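## Task

Unscrew tube 1's cap and rest it flat, opening facing down, in cap nest 1. Press the CYCLE key once; the aspirate step happens a single time, and the cap must stay in its nest until the green lamp lights. Afterwards screw that cap back onto tube 1 until it will turn no further. Make sure the caps on the other tubes are tight, turning any loose one down until it stops. Tubes 2, 3 and 4 keep their caps on throughout. Nothing counts as done if it only stays in place because the robot is holding it at the end. When finished, release everything, move the gripper away (resting against READY or its housing is acceptable), then press the READY key; the job is over once READY is depressed. Pressing READY when any earlier step is incomplete or wrong is worse than never pressing it.

## Robot and tools

Robot: one Kinova Gen3 arm with seven revolute joints, carrying a Robotiq 2F-85 parallel gripper (one motor drives both fingers, pads stay parallel). There is only this single arm. A wrist camera sits on the gripper mount.

Scene frame: origin on the table surface right beneath the arm base, +z upward, +y to the left when facing along +x. The base may be slightly tilted to the table. Stations: a decapping station holding tubes 1-4, numbered left to right as viewed from the base; a cap tray with nests 1-4 in the same order, plus an amber lamp (lit while aspiration runs) and a green lamp (lit once it has finished); a single housing with a blue CYCLE key and a green READY key. A key must be pushed down until it switches.

Tool execute_actions, argument "actions": a list holding zero or one item, plus optional "pictures" (boolean).
- Empty list: no command; returns the present state with camera pictures.
- Action: {"rows": [[...], ...], "steps": N}. rows is 1 to 15 rows; steps is 1 to 15 (default 15), each step 1/30 s. Row k is used on step k; if rows run out, the final row repeats. An action needs at least 6 steps. Each row has exactly 9 numbers, in this order: joint_1 (waist), joint_2 (shoulder), joint_3 (upper arm roll), joint_4 (elbow), joint_5 (forearm roll), joint_6 (wrist pitch), joint_7 (wrist roll), gripper position, gripper speed. The seven joint values are absolute target angles in radians, in the same convention as the Joint positions line, not offsets. Stated ranges: joints 1, 3, 5, 7: -69.115 to 69.115; joint 2: -2.250 to 2.250; joint 4: -2.580 to 2.580; joint 6: -2.100 to 2.100. True ends may differ by up to 0.013. A call is rejected (nothing sent) if a target exceeds an end by over 0.013 and is farther out than the last reported angle. A target beyond the real end gets clipped there, reported as "joint sent to its limit" (possibly referring to an earlier, still-running action).
- Gripper position, range -1 to 1, is an absolute opening: +1 fully open (85 mm), 0 about 41 mm, pads touch near -0.8, -1 closes until blocked (roughly 190-235 N per pad). Gripper speed, -1 to 1: about 20 mm/s at -1, 85 at 0, 150 at +1. To hold firmly send -1 continuously; to grip gently, open then command slightly narrower than the object; to release, command wider than the object. Fingers stay put until the position number changes by 0.01 or more, but re-close on their own if the object yields or slips. Closing pushes the fingertips about 13 mm farther from the wrist, so leave clearance above surfaces.
- Wait: {"steps": N} with no rows, N up to 300, counted from the previous result; reply time counts toward it.

Motion limits: each step, a joint's target is kept within 0.304 rad (joints 1-4) or 0.266 rad (joints 5-7) of its measured angle, and all targets are scaled back if they would place the gripper over 70 mm from where it is. Joints are speed and acceleration limited and finish together; long moves may still be underway when a result returns. Results are taken 6 steps before an action ends; those steps then run during your reply. Between calls the arm keeps heading for the last row sent until it stalls or a step is HELD.

Result lines: Joint positions (rad) and Joint velocities (rad/s) in column order; joint torques (behind the gear, with per-unit offset, scale and noise; changes at rest mean contact or load); position_measured_pct, roughly 50 - 50 x the finger position (0 = open; stopping below 90 short of the target means something is held or blocking; about 90 or more means pads closed on nothing or something very thin). "joint command not followed": the clearance check altered or blocked targets (mount blocks and posts count as arm). HELD: your row was partly or wholly not sent on that step. TORQUE FAULT: a joint hit its load limit (48 N m joints 1-4, 30.2 N m joints 5-7, held weight included) and the arm halts 10 s, skipping the rest of the call. MOTOR HOT warns at 60 °C; at 75 °C an OVER-TEMPERATURE FAULT lets the arm sag. Any stop is penalised.

Tool zoom_image: {"camera": "cam_high" or "cam_wrist", "region": [x0, y0, x1, y1]} in pixels of that camera's latest 504x504 image, top-left origin, region at most 504 by 504. cam_high is fixed (calibration given with K, distortion and T_world_to_cam; pos_world about [0.496, -0.696, 0.739]); cam_wrist moves with the gripper, with nominal frame wrist_camera_optical (+z forward, +x right, +y down) but possibly offset. Tool read_manual: optional section "licences"; only returns licence texts, no motion. Tool finished_scene: {"scene": n}; irreversible, ends the current scene and reports success.

Avoid: knocking or placing anything off the table (ends the scene), dropping caps, slamming or hard pushes into tubes, keys or tray, and torque faults. Loose objects may occasionally get nudged by outside pushes. Faster, smoother motion with less effort is preferred.

Each tool is called after "Request:" by a JSON object that holds its "api" and its "payload".

## Session

I'll start by looking at the current state.

Request:
{"api": "execute_actions", "payload": {"actions": []}}

Scene clock: 0.00 s of 10000.00 s.
position_measured_pct=0.0
Joint positions: [ 0.872  1.376 -0.476  1.776 -0.163  0.752  3.188]
Joint velocities: [ 0.     0.001  0.    -0.     0.001  0.    -0.   ]
Joint torques (N m, as the joint torque sensors report them, + toward a larger angle): no reading

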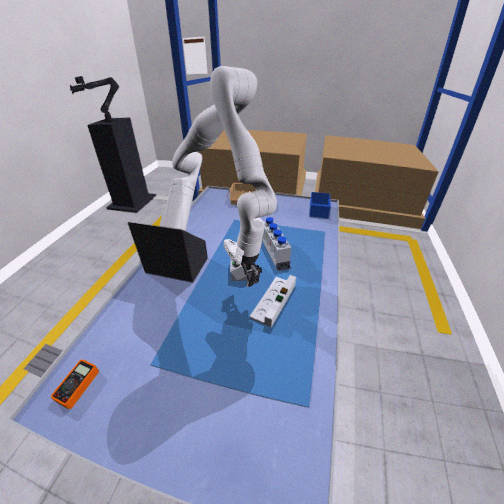

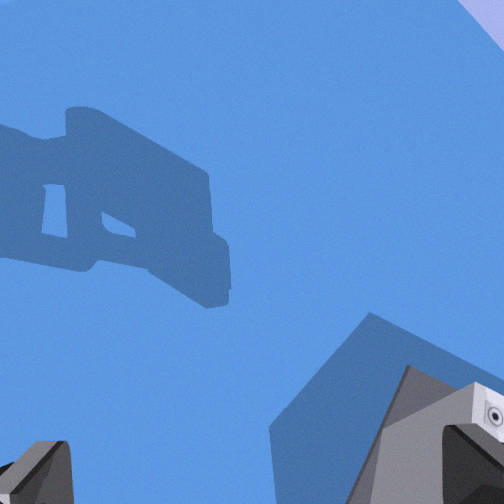

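Request:
{"api": "zoom_image", "payload": {"camera": "cam_high", "region": [200, 190, 340, 340]}}

Request:
{"api": "zoom_image", "payload": {"camera": "cam_high", "region": [250, 205, 310, 280]}}

Request:
{"api": "zoom_image", "payload": {"camera": "cam_high", "region": [240, 265, 310, 335]}}

Region (200, 190, 340, 340) of cam_high's 504x504 image, scaled by 3.360, with more detail than that image has; it fills the left 470 columns of this view, and the rest is white.

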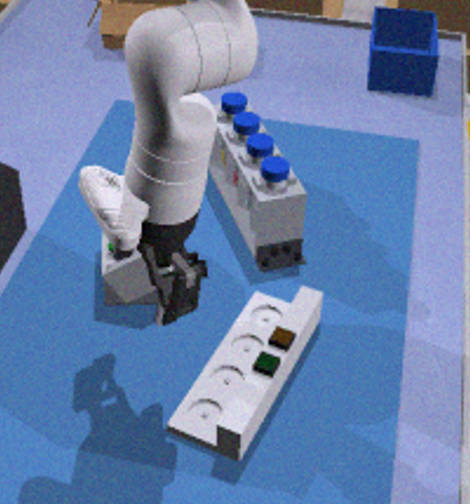

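Region (250, 205, 310, 280) of cam_high's 504x504 image, scaled by 6.720, with more detail than that image has; it fills the left 403 columns of this view, and the rest is white.

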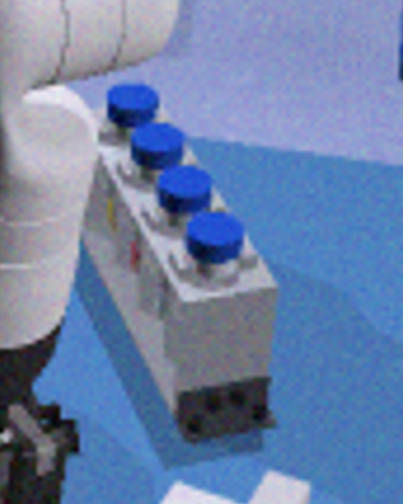

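Region (240, 265, 310, 335) of cam_high's 504x504 image, scaled by 7.200, with more detail than that image has.

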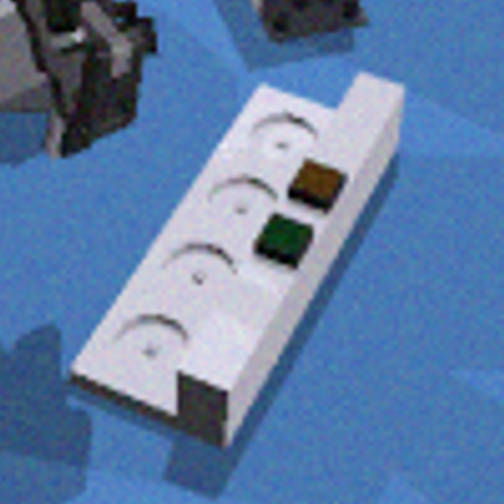

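Request:
{"api": "zoom_image", "payload": {"camera": "cam_high", "region": [100, 50, 320, 300]}}

Region (100, 50, 320, 300) of cam_high's 504x504 image, scaled by 2.016, with more detail than that image has; it fills the left 444 columns of this view, and the rest is white.

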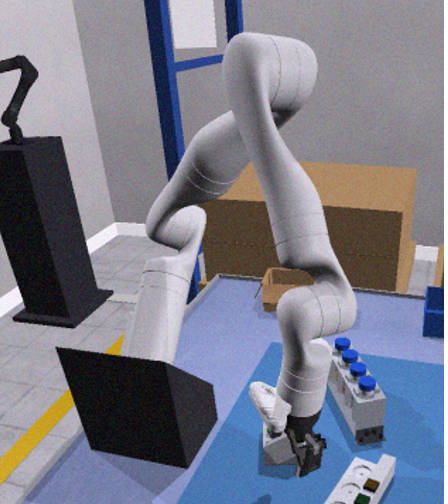

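Request:
{"api": "zoom_image", "payload": {"camera": "cam_high", "region": [215, 230, 275, 295]}}

Request:
{"api": "zoom_image", "payload": {"camera": "cam_high", "region": [120, 140, 220, 290]}}

Region (215, 230, 275, 295) of cam_high's 504x504 image, scaled by 7.754, with more detail than that image has; it fills the left 465 columns of this view, and the rest is white.

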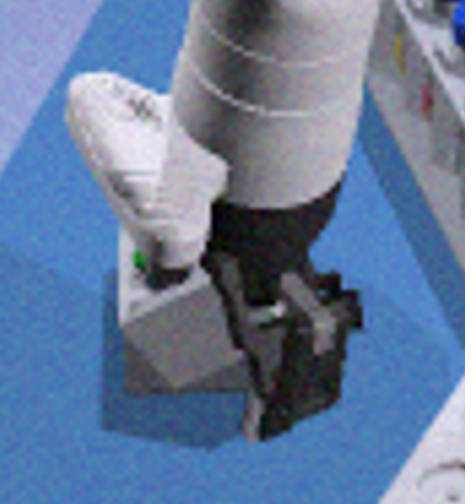

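Region (120, 140, 220, 290) of cam_high's 504x504 image, scaled by 3.360, with more detail than that image has.

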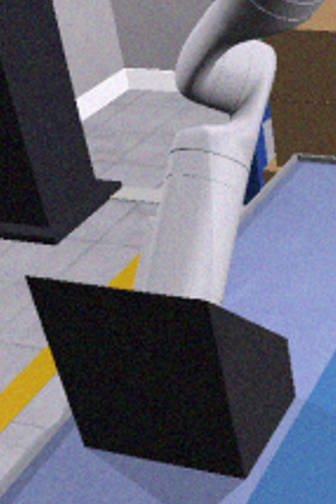

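Request:
{"api": "zoom_image", "payload": {"camera": "cam_high", "region": [200, 55, 290, 145]}}

Request:
{"api": "zoom_image", "payload": {"camera": "cam_high", "region": [215, 150, 305, 250]}}

Region (200, 55, 290, 145) of cam_high's 504x504 image, scaled by 5.600, with more detail than that image has.

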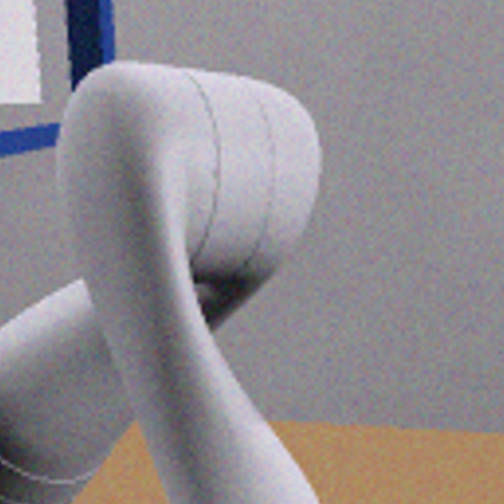

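Region (215, 150, 305, 250) of cam_high's 504x504 image, scaled by 5.040, with more detail than that image has; it fills the left 454 columns of this view, and the rest is white.

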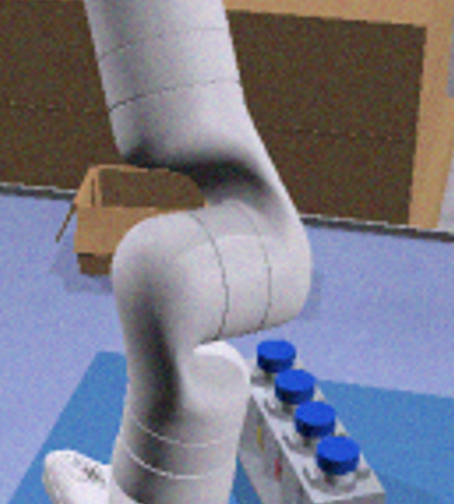

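Request:
{"api": "zoom_image", "payload": {"camera": "cam_high", "region": [130, 340, 190, 390]}}

Request:
{"api": "zoom_image", "payload": {"camera": "cam_high", "region": [280, 380, 350, 430]}}

Request:
{"api": "zoom_image", "payload": {"camera": "cam_high", "region": [290, 180, 360, 250]}}

Request:
{"api": "zoom_image", "payload": {"camera": "cam_high", "region": [190, 175, 260, 245]}}

Region (130, 340, 190, 390) of cam_high's 504x504 image, scaled by 8.400, with more detail than that image has.

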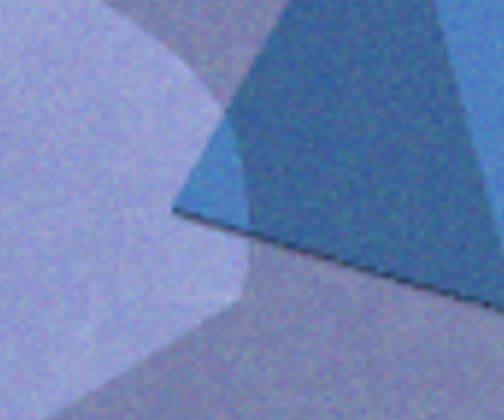

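Region (280, 380, 350, 430) of cam_high's 504x504 image, scaled by 7.200, with more detail than that image has; it fills the top 360 rows of this view, and the rest is white.

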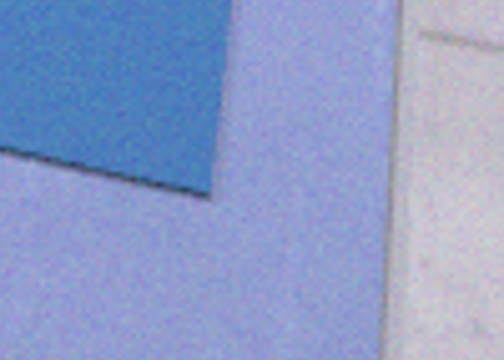

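Region (290, 180, 360, 250) of cam_high's 504x504 image, scaled by 7.200, with more detail than that image has.

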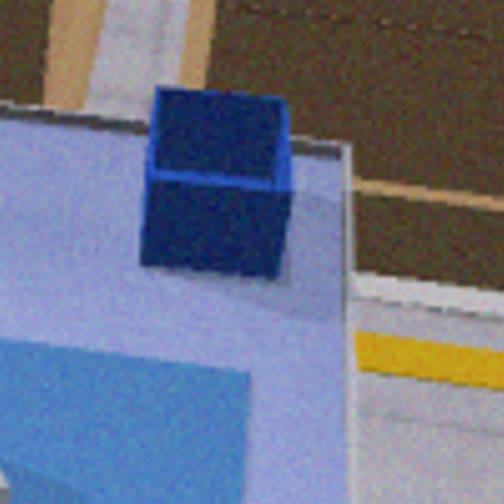

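Region (190, 175, 260, 245) of cam_high's 504x504 image, scaled by 7.200, with more detail than that image has.

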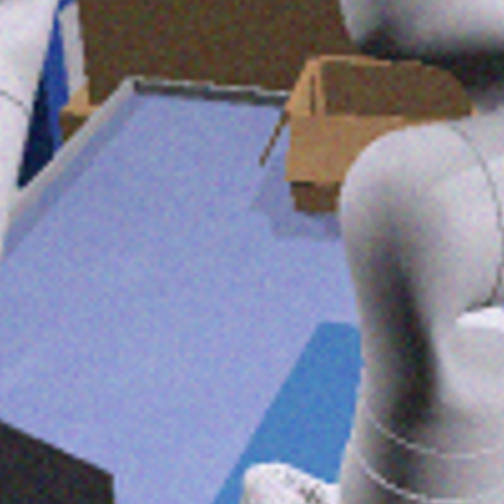

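Request:
{"api": "zoom_image", "payload": {"camera": "cam_wrist", "region": [250, 290, 504, 504]}}

Region (250, 290, 504, 504) of cam_wrist's 504x504 image, scaled by 1.984; it fills the top 425 rows of this view, and the rest is white.

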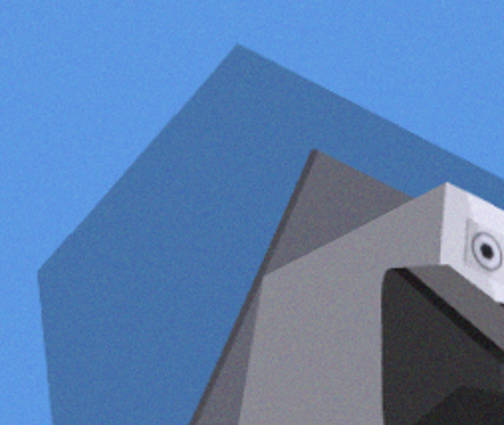

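Request:
{"api": "execute_actions", "payload": {"actions": [{"rows": [[0.872, 1.0, -0.476, 1.776, -0.163, 0.752, 3.188, 1, 0]], "steps": 12}]}}

Request:
{"api": "execute_actions", "payload": {"actions": [{"rows": [[0.1406, 0.1563, 0, 2.1119, -0.8577, 1.183, 4.256, 1, 0]], "steps": 15}]}}

Request:
{"api": "execute_actions", "payload": {"actions": [{"steps": 30}], "pictures": true}}

Scene clock: 43.33 s of 10000.00 s.
position_measured_pct=0.0
Joint positions: [ 0.872  1.286 -0.475  1.778 -0.162  0.752  3.188]
Joint velocities: [-0.002 -0.935  0.004  0.001  0.    -0.002  0.001]
Joint torques (N m, as the joint torque sensors report them, + toward a larger angle): [ 10.25 -18.85   1.08  -5.23  -0.26   0.17  -0.26]
Steps of this call (steps 1 to 1294: nothing new was sent; steps 1295 to 1300: the first 6 steps of this action). Readings (joint positions | what the end effector reports):
1295: [0.872 1.374 -0.476 1.776 -0.163 0.752 3.188] | position_measured_pct=0.0
1296: [0.872 1.368 -0.476 1.777 -0.162 0.752 3.188] | position_measured_pct=0.0
1298: [0.872 1.338 -0.476 1.778 -0.162 0.752 3.188] | position_measured_pct=0.0
1300: the state above

Scene clock: 43.83 s of 10000.00 s.
position_measured_pct=0.0
Joint positions: [ 0.706  0.862 -0.322  1.917 -0.295  0.889  3.32 ]
Joint velocities: [-0.881 -0.871  0.862  0.642 -0.75   0.753  0.752]
Joint torques (N m, as the joint torque sensors report them, + toward a larger angle): [ 10.12 -11.5    3.27  -5.77   0.05  -0.22  -0.27]
Steps of this call (steps 1 to 6: the last 6 steps of your previous action; steps 7 to 15: the first 9 steps of this action). Readings (joint positions | what the end effector reports):
7: [0.871 1.063 -0.476 1.776 -0.163 0.752 3.188] | position_measured_pct=0.0
8: [0.866 1.039 -0.471 1.779 -0.166 0.756 3.191] | position_measured_pct=0.0
10: [0.838 0.993 -0.448 1.803 -0.185 0.777 3.210] | position_measured_pct=0.0
14: [0.735 0.890 -0.350 1.895 -0.271 0.864 3.295] | position_measured_pct=0.0
15: the state above

Scene clock: 44.83 s of 10000.00 s.
position_measured_pct=0.0
Joint positions: [ 0.143  0.16  -0.     2.111 -0.858  1.183  4.255]
Joint velocities: [-0.015 -0.021  0.009  0.002 -0.004 -0.003  0.059]
Joint torques (N m, as the joint torque sensors report them, + toward a larger angle): [ 6.88 -5.31  5.57 -4.98 -0.16 -0.54 -0.36]
Kept back: nothing.
Steps of this call (steps 1 to 6: the last 6 steps of your previous action; steps 7 to 30: the robot went on to your last target). Readings (joint positions | what the end effector reports):
1: [0.676 0.832 -0.293 1.938 -0.321 0.914 3.346] | position_measured_pct=0.0
2: [0.645 0.802 -0.262 1.957 -0.347 0.941 3.372] | position_measured_pct=0.0
4: [0.582 0.739 -0.205 1.991 -0.402 0.993 3.427] | position_measured_pct=0.0
8: [0.455 0.612 -0.123 2.039 -0.513 1.069 3.539] | position_measured_pct=0.0
30: the state above

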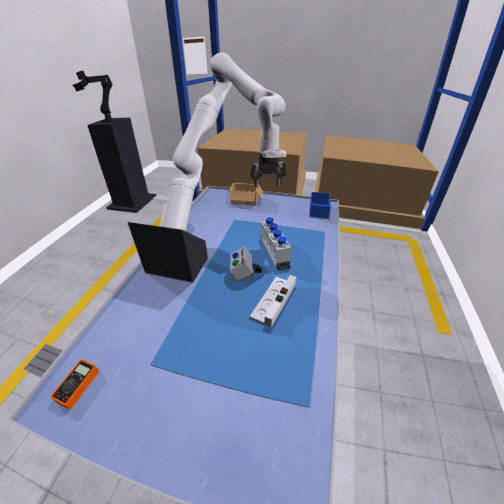

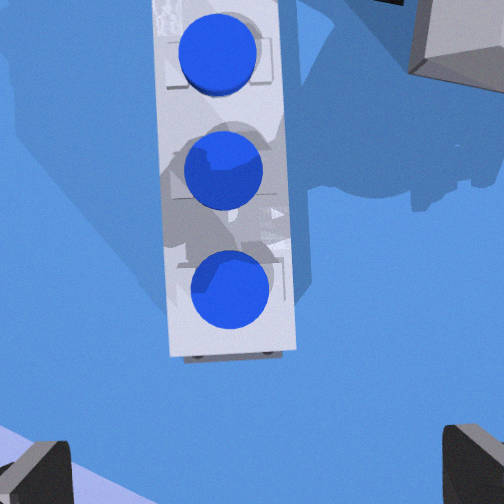

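Request:
{"api": "zoom_image", "payload": {"camera": "cam_high", "region": [225, 130, 325, 280]}}

Region (225, 130, 325, 280) of cam_high's 504x504 image, scaled by 3.360, with more detail than that image has.

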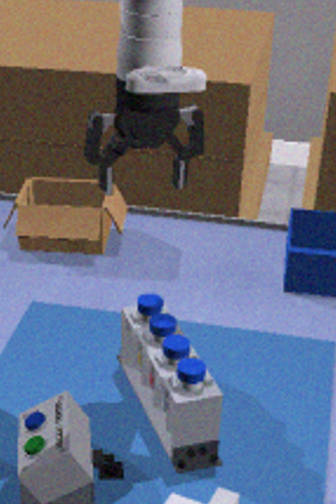

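Request:
{"api": "execute_actions", "payload": {"actions": []}}

Scene clock: 46.73 s of 10000.00 s.
position_measured_pct=0.0
Joint positions: [ 0.141  0.156 -0.     2.112 -0.858  1.183  4.256]
Joint velocities: [-0.001  0.002 -0.    -0.002  0.    -0.     0.   ]
Joint torques (N m, as the joint torque sensors report them, + toward a larger angle): [ 6.6  -5.79  5.53 -5.16 -0.25 -0.3  -0.34]
Kept back: nothing.
Steps of this call (steps 1 to 15: the robot went on to your last target; steps 16 to 57: nothing new was sent). Readings (joint positions | what the end effector reports):
1: [0.143 0.160 -0.000 2.112 -0.858 1.183 4.256] | position_measured_pct=0.0
2: [0.142 0.159 -0.000 2.112 -0.858 1.183 4.256] | position_measured_pct=0.0
4: [0.142 0.158 -0.000 2.112 -0.858 1.183 4.256] | position_measured_pct=0.0
8: [0.141 0.157 -0.000 2.112 -0.858 1.183 4.256] | position_measured_pct=0.0
57: the state above
The arm was judged still, so your last target was given up. Only a new action makes it travel on or press farther. Fingers that are still opening or closing keep moving.

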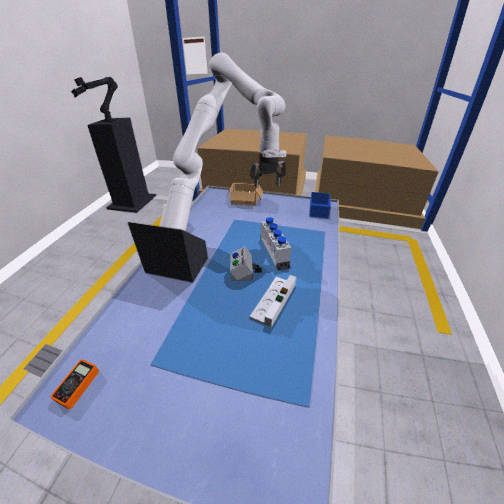

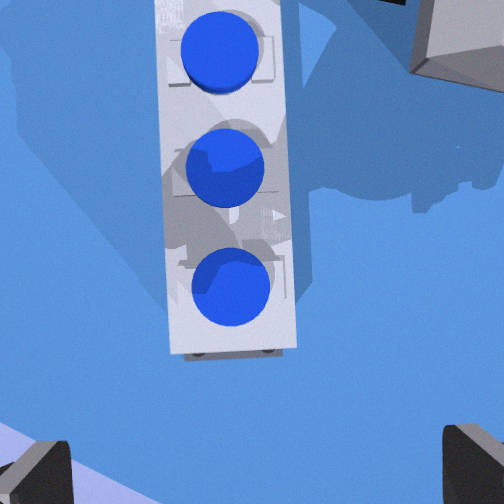

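Request:
{"api": "zoom_image", "payload": {"camera": "cam_wrist", "region": [140, 230, 320, 380]}}

Request:
{"api": "zoom_image", "payload": {"camera": "cam_wrist", "region": [140, 0, 320, 230]}}

Region (140, 230, 320, 380) of cam_wrist's 504x504 image, scaled by 2.800.

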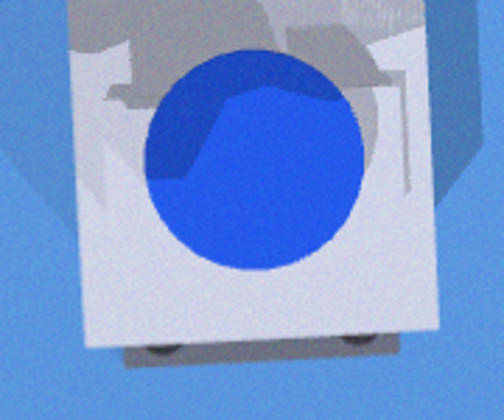

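Region (140, 0, 320, 230) of cam_wrist's 504x504 image, scaled by 2.191; it fills the left 394 columns of this view, and the rest is white.

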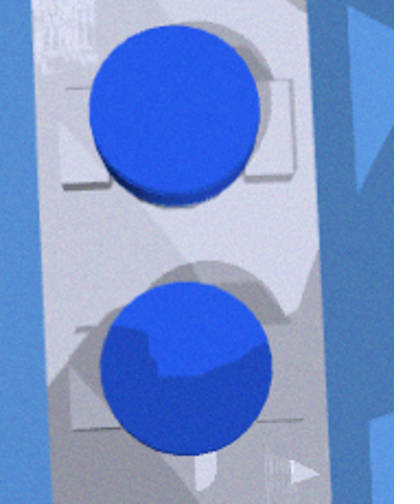

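Request:
{"api": "execute_actions", "payload": {"actions": [{"rows": [[-0.0227, 0.2435, 0, 2.2164, -1.0211, 0.9774, 4.3541, 1, 0]], "steps": 15}]}}

Request:
{"api": "execute_actions", "payload": {"actions": [{"steps": 20}], "pictures": true}}

Scene clock: 49.00 s of 10000.00 s.
position_measured_pct=0.0
Joint positions: [-0.003  0.234 -0.001  2.205 -1.004  1.     4.344]
Joint velocities: [-0.306  0.173 -0.003  0.249 -0.405 -0.507  0.244]
Joint torques (N m, as the joint torque sensors report them, + toward a larger angle): [ 8.62 -9.25  6.46 -4.49 -0.17 -0.48 -0.41]
Steps of this call (steps 1 to 59: nothing new was sent; steps 60 to 68: the first 9 steps of this action). Readings (joint positions | what the end effector reports):
60: [0.139 0.157 0.000 2.112 -0.858 1.182 4.256] | position_measured_pct=0.0
61: [0.131 0.161 0.001 2.116 -0.863 1.175 4.259] | position_measured_pct=0.0
63: [0.101 0.177 0.001 2.133 -0.890 1.142 4.275] | position_measured_pct=0.0
67: [0.009 0.227 -0.001 2.195 -0.988 1.020 4.334] | position_measured_pct=0.0
68: the state above

Scene clock: 49.67 s of 10000.00 s.
position_measured_pct=0.0
Joint positions: [-0.023  0.243 -0.     2.216 -1.021  0.977  4.354]
Joint velocities: [ 0.    -0.001 -0.     0.001  0.001  0.     0.001]
Joint torques (N m, as the joint torque sensors report them, + toward a larger angle): [ 7.17 -7.82  5.25 -3.55 -0.3  -0.22 -0.26]
Kept back: nothing.
Steps of this call (steps 1 to 6: the last 6 steps of your previous action; steps 7 to 20: the robot went on to your last target). Readings (joint positions | what the end effector reports):
1: [-0.011 0.238 -0.001 2.211 -1.015 0.986 4.350] | position_measured_pct=0.0
2: [-0.014 0.240 -0.001 2.214 -1.020 0.980 4.353] | position_measured_pct=0.0
4: [-0.017 0.241 -0.000 2.216 -1.021 0.978 4.354] | position_measured_pct=0.0
8: [-0.021 0.243 -0.000 2.216 -1.021 0.977 4.354] | position_measured_pct=0.0
20: the state above

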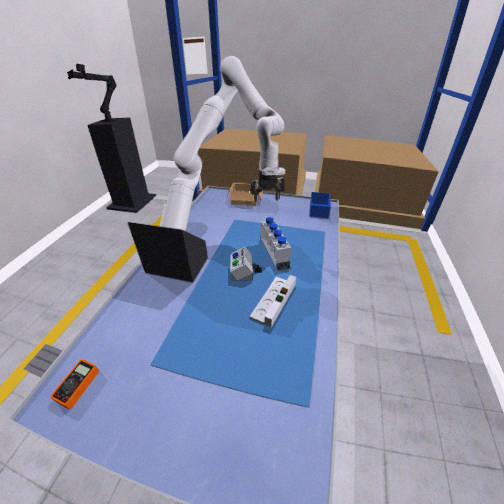

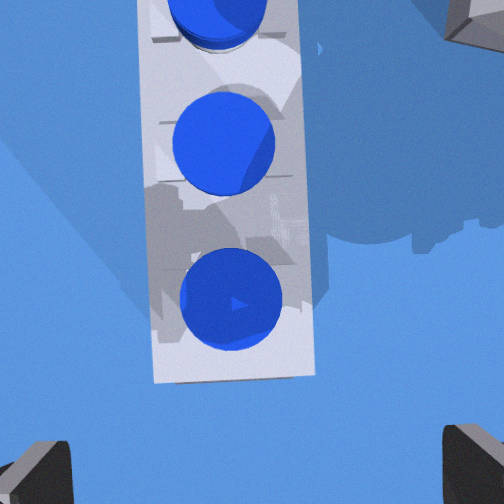

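Request:
{"api": "zoom_image", "payload": {"camera": "cam_wrist", "region": [130, 220, 330, 400]}}

Request:
{"api": "zoom_image", "payload": {"camera": "cam_wrist", "region": [130, 0, 330, 220]}}

Request:
{"api": "zoom_image", "payload": {"camera": "cam_high", "region": [240, 150, 310, 250]}}

Region (130, 220, 330, 400) of cam_wrist's 504x504 image, scaled by 2.520; it fills the top 454 rows of this view, and the rest is white.

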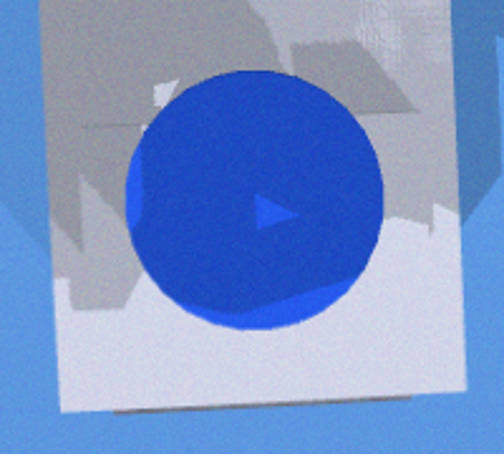

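Region (130, 0, 330, 220) of cam_wrist's 504x504 image, scaled by 2.291; it fills the left 458 columns of this view, and the rest is white.

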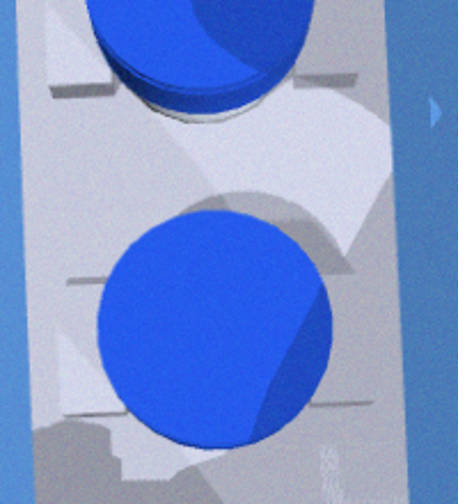

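Region (240, 150, 310, 250) of cam_high's 504x504 image, scaled by 5.040, with more detail than that image has; it fills the left 353 columns of this view, and the rest is white.

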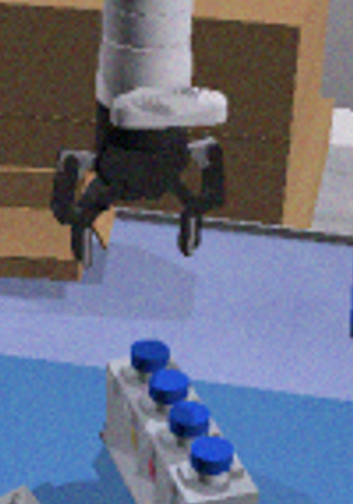

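Request:
{"api": "zoom_image", "payload": {"camera": "cam_wrist", "region": [0, 404, 120, 504]}}

Request:
{"api": "zoom_image", "payload": {"camera": "cam_wrist", "region": [400, 404, 504, 504]}}

Region (0, 404, 120, 504) of cam_wrist's 504x504 image, scaled by 4.200.

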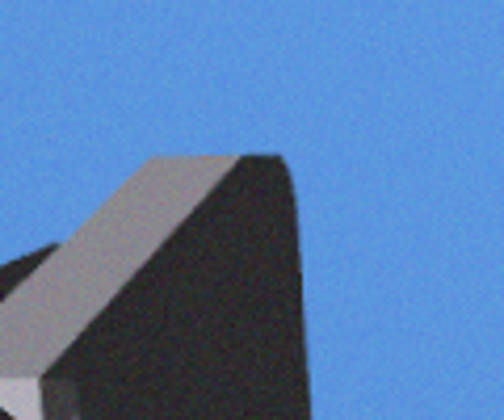

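Region (400, 404, 504, 504) of cam_wrist's 504x504 image, scaled by 4.846; it fills the top 485 rows of this view, and the rest is white.

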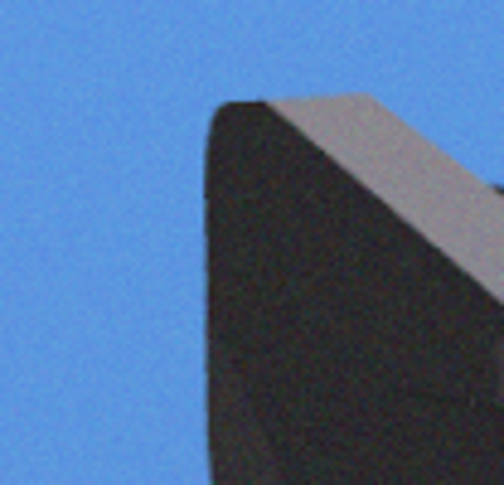

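Request:
{"api": "execute_actions", "payload": {"actions": [{"rows": [[0.047, 0.3382, 0, 2.1769, -1.0122, 0.9844, 4.4375, 0.2, 0]], "steps": 15}]}}

Request:
{"api": "execute_actions", "payload": {"actions": [{"steps": 12}], "pictures": true}}

Scene clock: 61.40 s of 10000.00 s.
position_measured_pct=19.0
Joint positions: [ 0.043  0.333  0.001  2.178 -1.012  0.983  4.437]
Joint velocities: [ 0.015  0.008 -0.017 -0.014 -0.003  0.023  0.024]
Joint torques (N m, as the joint torque sensors report them, + toward a larger angle): [ 6.95 -9.07  4.69 -3.23 -0.1   0.17 -0.51]
Steps of this call (steps 1 to 15: the robot went on to your last target; steps 16 to 343: nothing new was sent; steps 344 to 352: the first 9 steps of this action). Readings (joint positions | what the end effector reports):
344: [-0.021 0.245 -0.000 2.216 -1.021 0.978 4.355] | position_measured_pct=0.0
345: [-0.016 0.252 -0.001 2.214 -1.021 0.979 4.359] | position_measured_pct=0.4
347: [0.007 0.283 -0.001 2.202 -1.018 0.981 4.382] | position_measured_pct=4.8
351: [0.042 0.332 0.001 2.179 -1.012 0.983 4.435] | position_measured_pct=15.9
352: the state above

Scene clock: 61.80 s of 10000.00 s.
position_measured_pct=40.1
Joint positions: [ 0.047  0.338  0.     2.177 -1.012  0.984  4.437]
Joint velocities: [ 0.001  0.002 -0.     0.001  0.    -0.     0.   ]
Joint torques (N m, as the joint torque sensors report them, + toward a larger angle): [ 8.38 -8.28  5.33 -3.64 -0.28 -0.32 -0.29]
Kept back: nothing.
Steps of this call (steps 1 to 6: the last 6 steps of your previous action; steps 7 to 12: the robot went on to your last target). Readings (joint positions | what the end effector reports):
1: [0.043 0.333 0.001 2.177 -1.012 0.984 4.437] | position_measured_pct=21.8
2: [0.044 0.335 0.000 2.177 -1.012 0.984 4.438] | position_measured_pct=25.0
4: [0.045 0.336 0.000 2.177 -1.012 0.984 4.438] | position_measured_pct=31.0
8: [0.046 0.338 0.000 2.177 -1.012 0.984 4.437] | position_measured_pct=39.3
12: the state above

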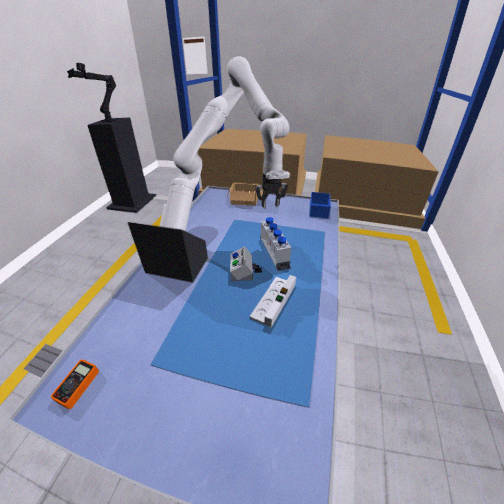

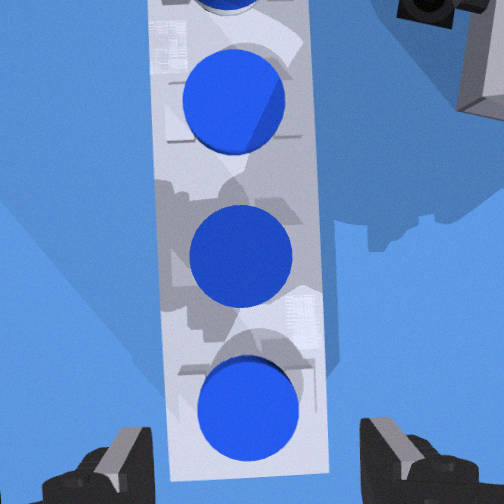

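Request:
{"api": "zoom_image", "payload": {"camera": "cam_wrist", "region": [130, 330, 390, 504]}}

Region (130, 330, 390, 504) of cam_wrist's 504x504 image, scaled by 1.938; it fills the top 337 rows of this view, and the rest is white.

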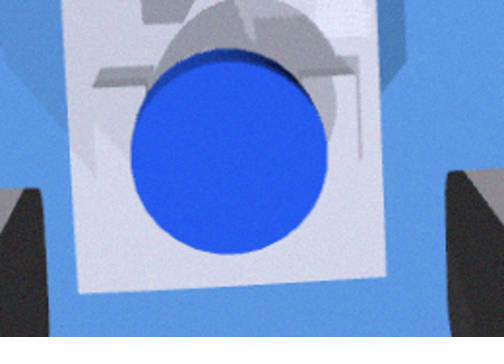

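Request:
{"api": "zoom_image", "payload": {"camera": "cam_wrist", "region": [160, 30, 320, 330]}}

Region (160, 30, 320, 330) of cam_wrist's 504x504 image, scaled by 1.680; it fills the left 269 columns of this view, and the rest is white.

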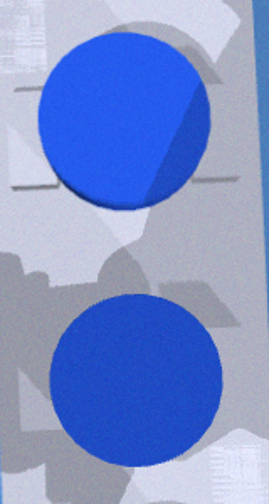

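Request:
{"api": "execute_actions", "payload": {"actions": [{"rows": [[0.047, 0.3382, 0, 2.1769, -1.0122, 0.9844, 7.5791, 0.2, 0]], "steps": 15}]}}

Request:
{"api": "execute_actions", "payload": {"actions": [{"steps": 80}], "pictures": true}}

Scene clock: 65.10 s of 10000.00 s.
position_measured_pct=40.1
Joint positions: [ 0.047  0.338  0.     2.177 -1.012  0.984  4.699]
Joint velocities: [ 0.     0.001  0.     0.    -0.     0.     1.215]
Joint torques (N m, as the joint torque sensors report them, + toward a larger angle): [ 8.14 -8.25  5.44 -3.58 -0.23 -0.27 -0.29]
Steps of this call (steps 1 to 15: the robot went on to your last target; steps 16 to 90: nothing new was sent; steps 91 to 99: the first 9 steps of this action). Readings (joint positions | what the end effector reports):
91: [0.047 0.338 0.000 2.177 -1.012 0.984 4.439] | position_measured_pct=40.1
92: [0.047 0.338 0.000 2.177 -1.012 0.984 4.448] | position_measured_pct=40.1
94: [0.047 0.338 0.000 2.177 -1.012 0.984 4.499] | position_measured_pct=40.1
98: [0.047 0.338 0.000 2.177 -1.012 0.984 4.659] | position_measured_pct=40.1
99: the state above

Scene clock: 67.77 s of 10000.00 s.
position_measured_pct=40.1
Joint positions: [ 0.047  0.338 -0.     2.177 -1.012  0.984  7.579]
Joint velocities: [-0.     0.002  0.001 -0.    -0.    -0.    -0.   ]
Joint torques (N m, as the joint torque sensors report them, + toward a larger angle): [ 8.03 -8.12  5.35 -3.51 -0.29 -0.15 -0.3 ]
Kept back: nothing.
Steps of this call (steps 1 to 6: the last 6 steps of your previous action; steps 7 to 80: the robot went on to your last target). Readings (joint positions | what the end effector reports):
1: [0.047 0.338 0.000 2.177 -1.012 0.984 4.740] | position_measured_pct=40.1
2: [0.047 0.338 0.000 2.177 -1.012 0.984 4.781] | position_measured_pct=40.1
4: [0.047 0.338 0.000 2.177 -1.012 0.984 4.862] | position_measured_pct=40.1
8: [0.047 0.338 0.000 2.177 -1.012 0.984 5.025] | position_measured_pct=40.1
80: the state above

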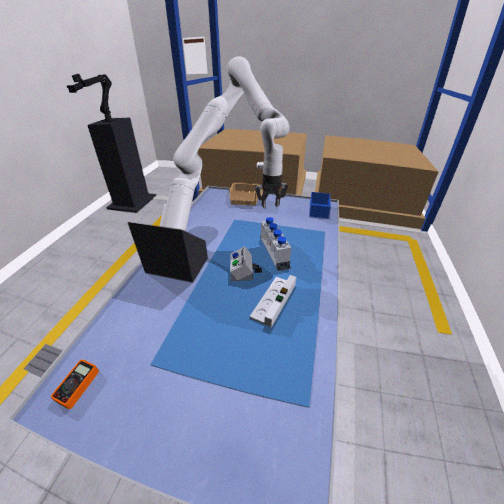

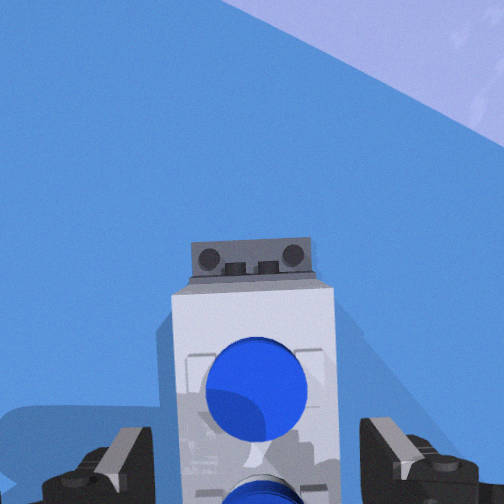

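Request:
{"api": "execute_actions", "payload": {"actions": []}}

Scene clock: 70.10 s of 10000.00 s.
position_measured_pct=40.1
Joint positions: [ 0.047  0.338 -0.     2.177 -1.012  0.984  7.579]
Joint velocities: [-0.001 -0.     0.    -0.001  0.    -0.001 -0.   ]
Joint torques (N m, as the joint torque sensors report them, + toward a larger angle): [ 8.08 -8.02  5.23 -3.47 -0.18 -0.19 -0.32]
Kept back: nothing.
Steps of this call (steps 1 to 15: the robot went on to your last target; steps 16 to 70: nothing new was sent). Readings (joint positions | what the end effector reports):
1: [0.047 0.338 -0.000 2.177 -1.012 0.984 7.579] | position_measured_pct=40.1
2: [0.047 0.338 -0.000 2.177 -1.012 0.984 7.579] | position_measured_pct=40.1
4: [0.047 0.338 -0.000 2.177 -1.012 0.984 7.579] | position_measured_pct=40.1
8: [0.047 0.338 -0.000 2.177 -1.012 0.984 7.579] | position_measured_pct=40.1
70: the state above
The arm was judged still, so your last target was given up. Only a new action makes it travel on or press farther. Fingers that are still opening or closing keep moving.

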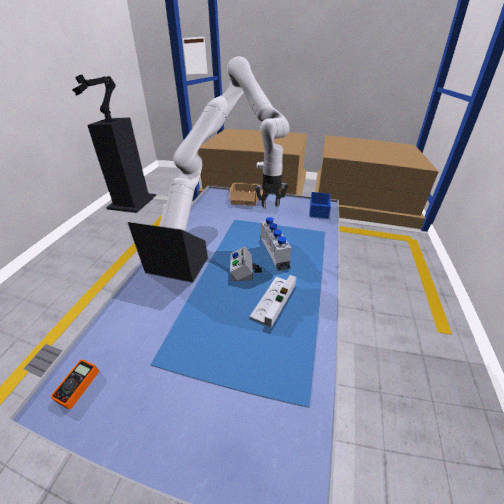

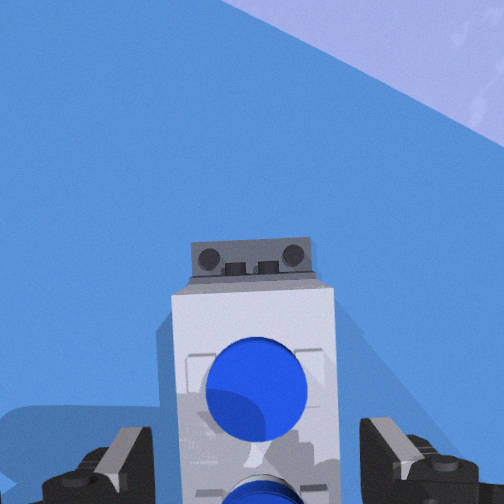

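Request:
{"api": "zoom_image", "payload": {"camera": "cam_wrist", "region": [190, 320, 330, 460]}}

Region (190, 320, 330, 460) of cam_wrist's 504x504 image, scaled by 3.600.

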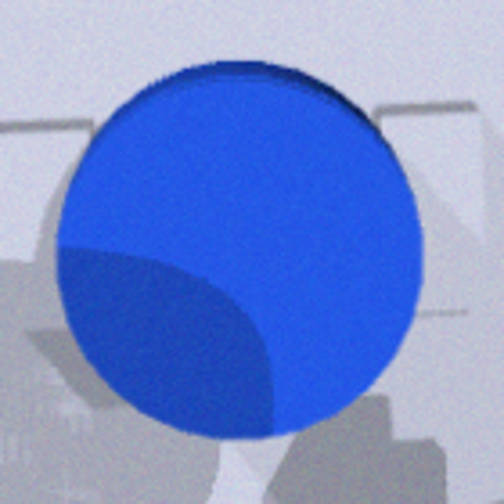

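Request:
{"api": "execute_actions", "payload": {"actions": [{"rows": [[-0.0154, 0.3714, 0, 2.2024, -1.0874, 0.9248, 7.62, 0.2, 0]], "steps": 15}]}}

Request:
{"api": "execute_actions", "payload": {"actions": [{"steps": 12}], "pictures": true}}

Scene clock: 76.73 s of 10000.00 s.
position_measured_pct=40.1
Joint positions: [-0.012  0.37  -0.     2.202 -1.087  0.925  7.62 ]
Joint velocities: [-0.026  0.015  0.011  0.006 -0.003 -0.008  0.   ]
Joint torques (N m, as the joint torque sensors report them, + toward a larger angle): [ 7.85 -8.52  5.22 -2.79 -0.69 -0.01 -0.21]
Steps of this call (steps 1 to 190: nothing new was sent; steps 191 to 199: the first 9 steps of this action). Readings (joint positions | what the end effector reports):
191: [0.045 0.339 0.000 2.177 -1.013 0.983 7.580] | position_measured_pct=40.1
192: [0.038 0.343 0.001 2.179 -1.019 0.978 7.583] | position_measured_pct=40.1
194: [0.009 0.358 0.001 2.190 -1.050 0.954 7.600] | position_measured_pct=40.1
198: [-0.011 0.369 -0.001 2.202 -1.087 0.926 7.620] | position_measured_pct=40.1
199: the state above

Scene clock: 77.13 s of 10000.00 s.
position_measured_pct=40.1
Joint positions: [-0.015  0.371 -0.     2.202 -1.087  0.925  7.62 ]
Joint velocities: [-0.001 -0.     0.     0.001 -0.001  0.001  0.   ]
Joint torques (N m, as the joint torque sensors report them, + toward a larger angle): [ 8.36 -8.65  5.28 -2.73 -0.34 -0.1  -0.3 ]
Kept back: nothing.
Steps of this call (steps 1 to 6: the last 6 steps of your previous action; steps 7 to 12: the robot went on to your last target). Readings (joint positions | what the end effector reports):
1: [-0.013 0.370 -0.000 2.202 -1.087 0.925 7.620] | position_measured_pct=40.1
2: [-0.013 0.370 -0.000 2.202 -1.087 0.925 7.620] | position_measured_pct=40.1
4: [-0.014 0.371 -0.000 2.202 -1.087 0.925 7.620] | position_measured_pct=40.1
8: [-0.015 0.371 -0.000 2.202 -1.087 0.925 7.620] | position_measured_pct=40.1
12: the state above

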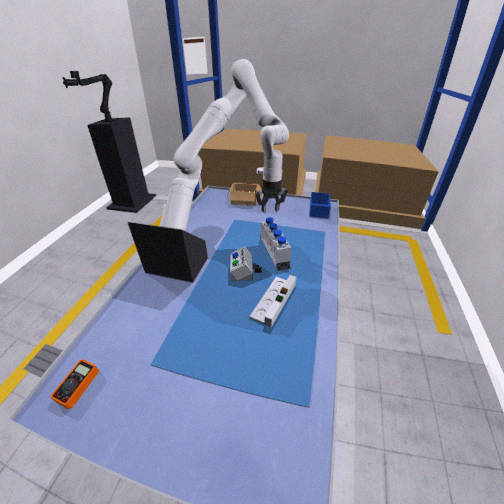

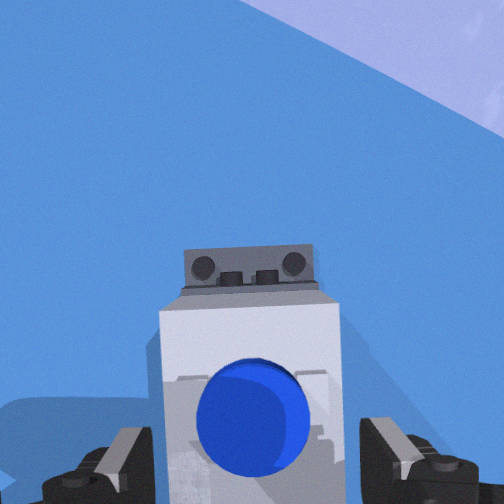

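Request:
{"api": "zoom_image", "payload": {"camera": "cam_wrist", "region": [180, 344, 330, 494]}}

Region (180, 344, 330, 494) of cam_wrist's 504x504 image, scaled by 3.360.

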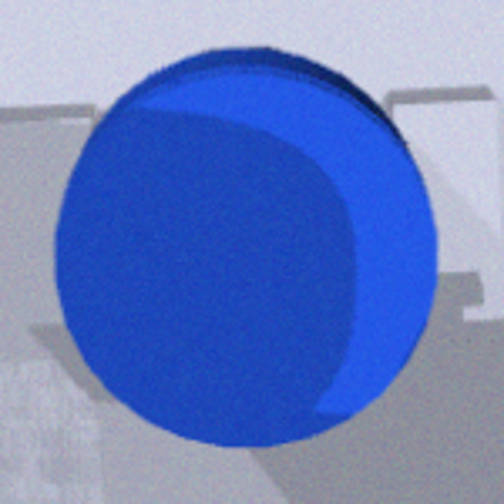

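Request:
{"api": "execute_actions", "payload": {"actions": [{"rows": [[-0.0154, 0.3714, 0, 2.2024, -1.0874, 0.9248, 4.4784, 0.2, 0]], "steps": 15}]}}

Request:
{"api": "execute_actions", "payload": {"actions": [{"steps": 90}], "pictures": true}}

Scene clock: 78.33 s of 10000.00 s.
position_measured_pct=40.1
Joint positions: [-0.015  0.371 -0.     2.202 -1.087  0.925  7.358]
Joint velocities: [-0.001  0.     0.    -0.001  0.     0.001 -1.215]
Joint torques (N m, as the joint torque sensors report them, + toward a larger angle): [ 8.35 -8.84  5.26 -2.84 -0.3  -0.22 -0.55]
Steps of this call (steps 1 to 15: the robot went on to your last target; steps 16 to 27: nothing new was sent; steps 28 to 36: the first 9 steps of this action). Readings (joint positions | what the end effector reports):
28: [-0.015 0.371 -0.000 2.202 -1.087 0.925 7.619] | position_measured_pct=40.1
29: [-0.015 0.371 -0.000 2.202 -1.087 0.925 7.609] | position_measured_pct=40.1
31: [-0.015 0.371 -0.000 2.202 -1.087 0.925 7.559] | position_measured_pct=40.1
35: [-0.015 0.371 -0.000 2.202 -1.087 0.925 7.399] | position_measured_pct=40.1
36: the state above

Scene clock: 81.33 s of 10000.00 s.
position_measured_pct=40.1
Joint positions: [-0.015  0.371 -0.     2.202 -1.087  0.925  4.478]
Joint velocities: [ 0.002 -0.    -0.     0.001 -0.001 -0.    -0.   ]
Joint torques (N m, as the joint torque sensors report them, + toward a larger angle): [ 8.24 -8.69  5.33 -2.88 -0.3  -0.29 -0.32]
Kept back: nothing.
Steps of this call (steps 1 to 6: the last 6 steps of your previous action; steps 7 to 90: the robot went on to your last target). Readings (joint positions | what the end effector reports):
1: [-0.015 0.371 -0.000 2.202 -1.087 0.925 7.317] | position_measured_pct=40.1
2: [-0.015 0.371 -0.000 2.202 -1.087 0.925 7.277] | position_measured_pct=40.1
4: [-0.015 0.371 -0.000 2.202 -1.087 0.925 7.195] | position_measured_pct=40.1
8: [-0.015 0.371 -0.000 2.202 -1.087 0.925 7.033] | position_measured_pct=40.1
90: the state above
The arm was judged still, so your last target was given up. Only a new action makes it travel on or press farther. Fingers that are still opening or closing keep moving.

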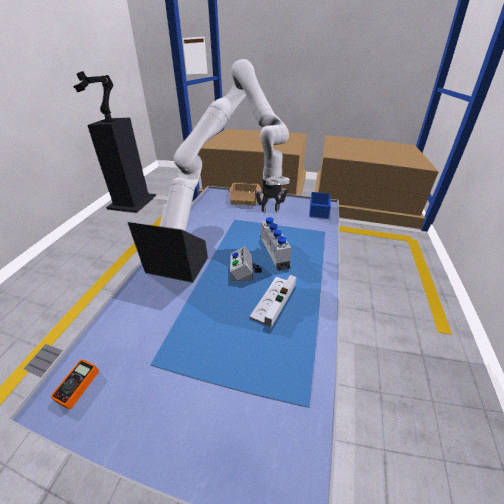

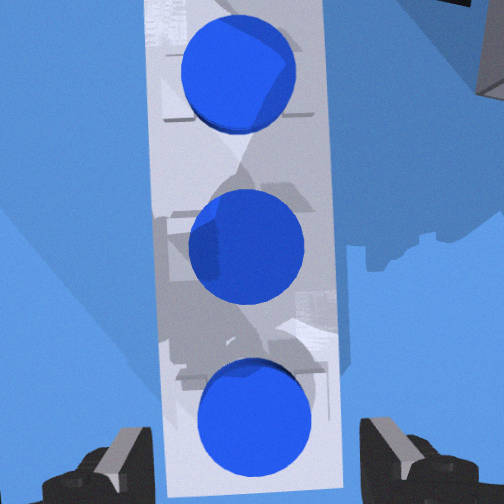

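Request:
{"api": "zoom_image", "payload": {"camera": "cam_wrist", "region": [180, 344, 330, 494]}}

Region (180, 344, 330, 494) of cam_wrist's 504x504 image, scaled by 3.360.

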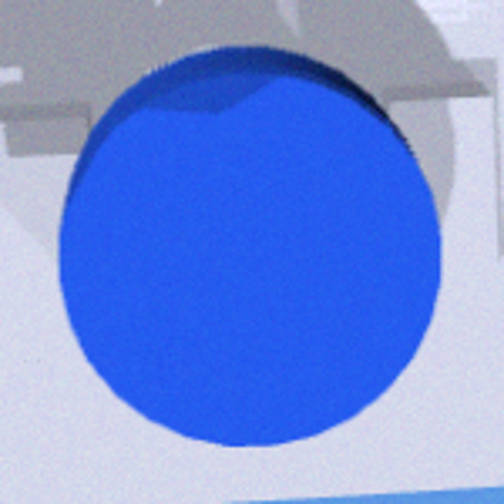

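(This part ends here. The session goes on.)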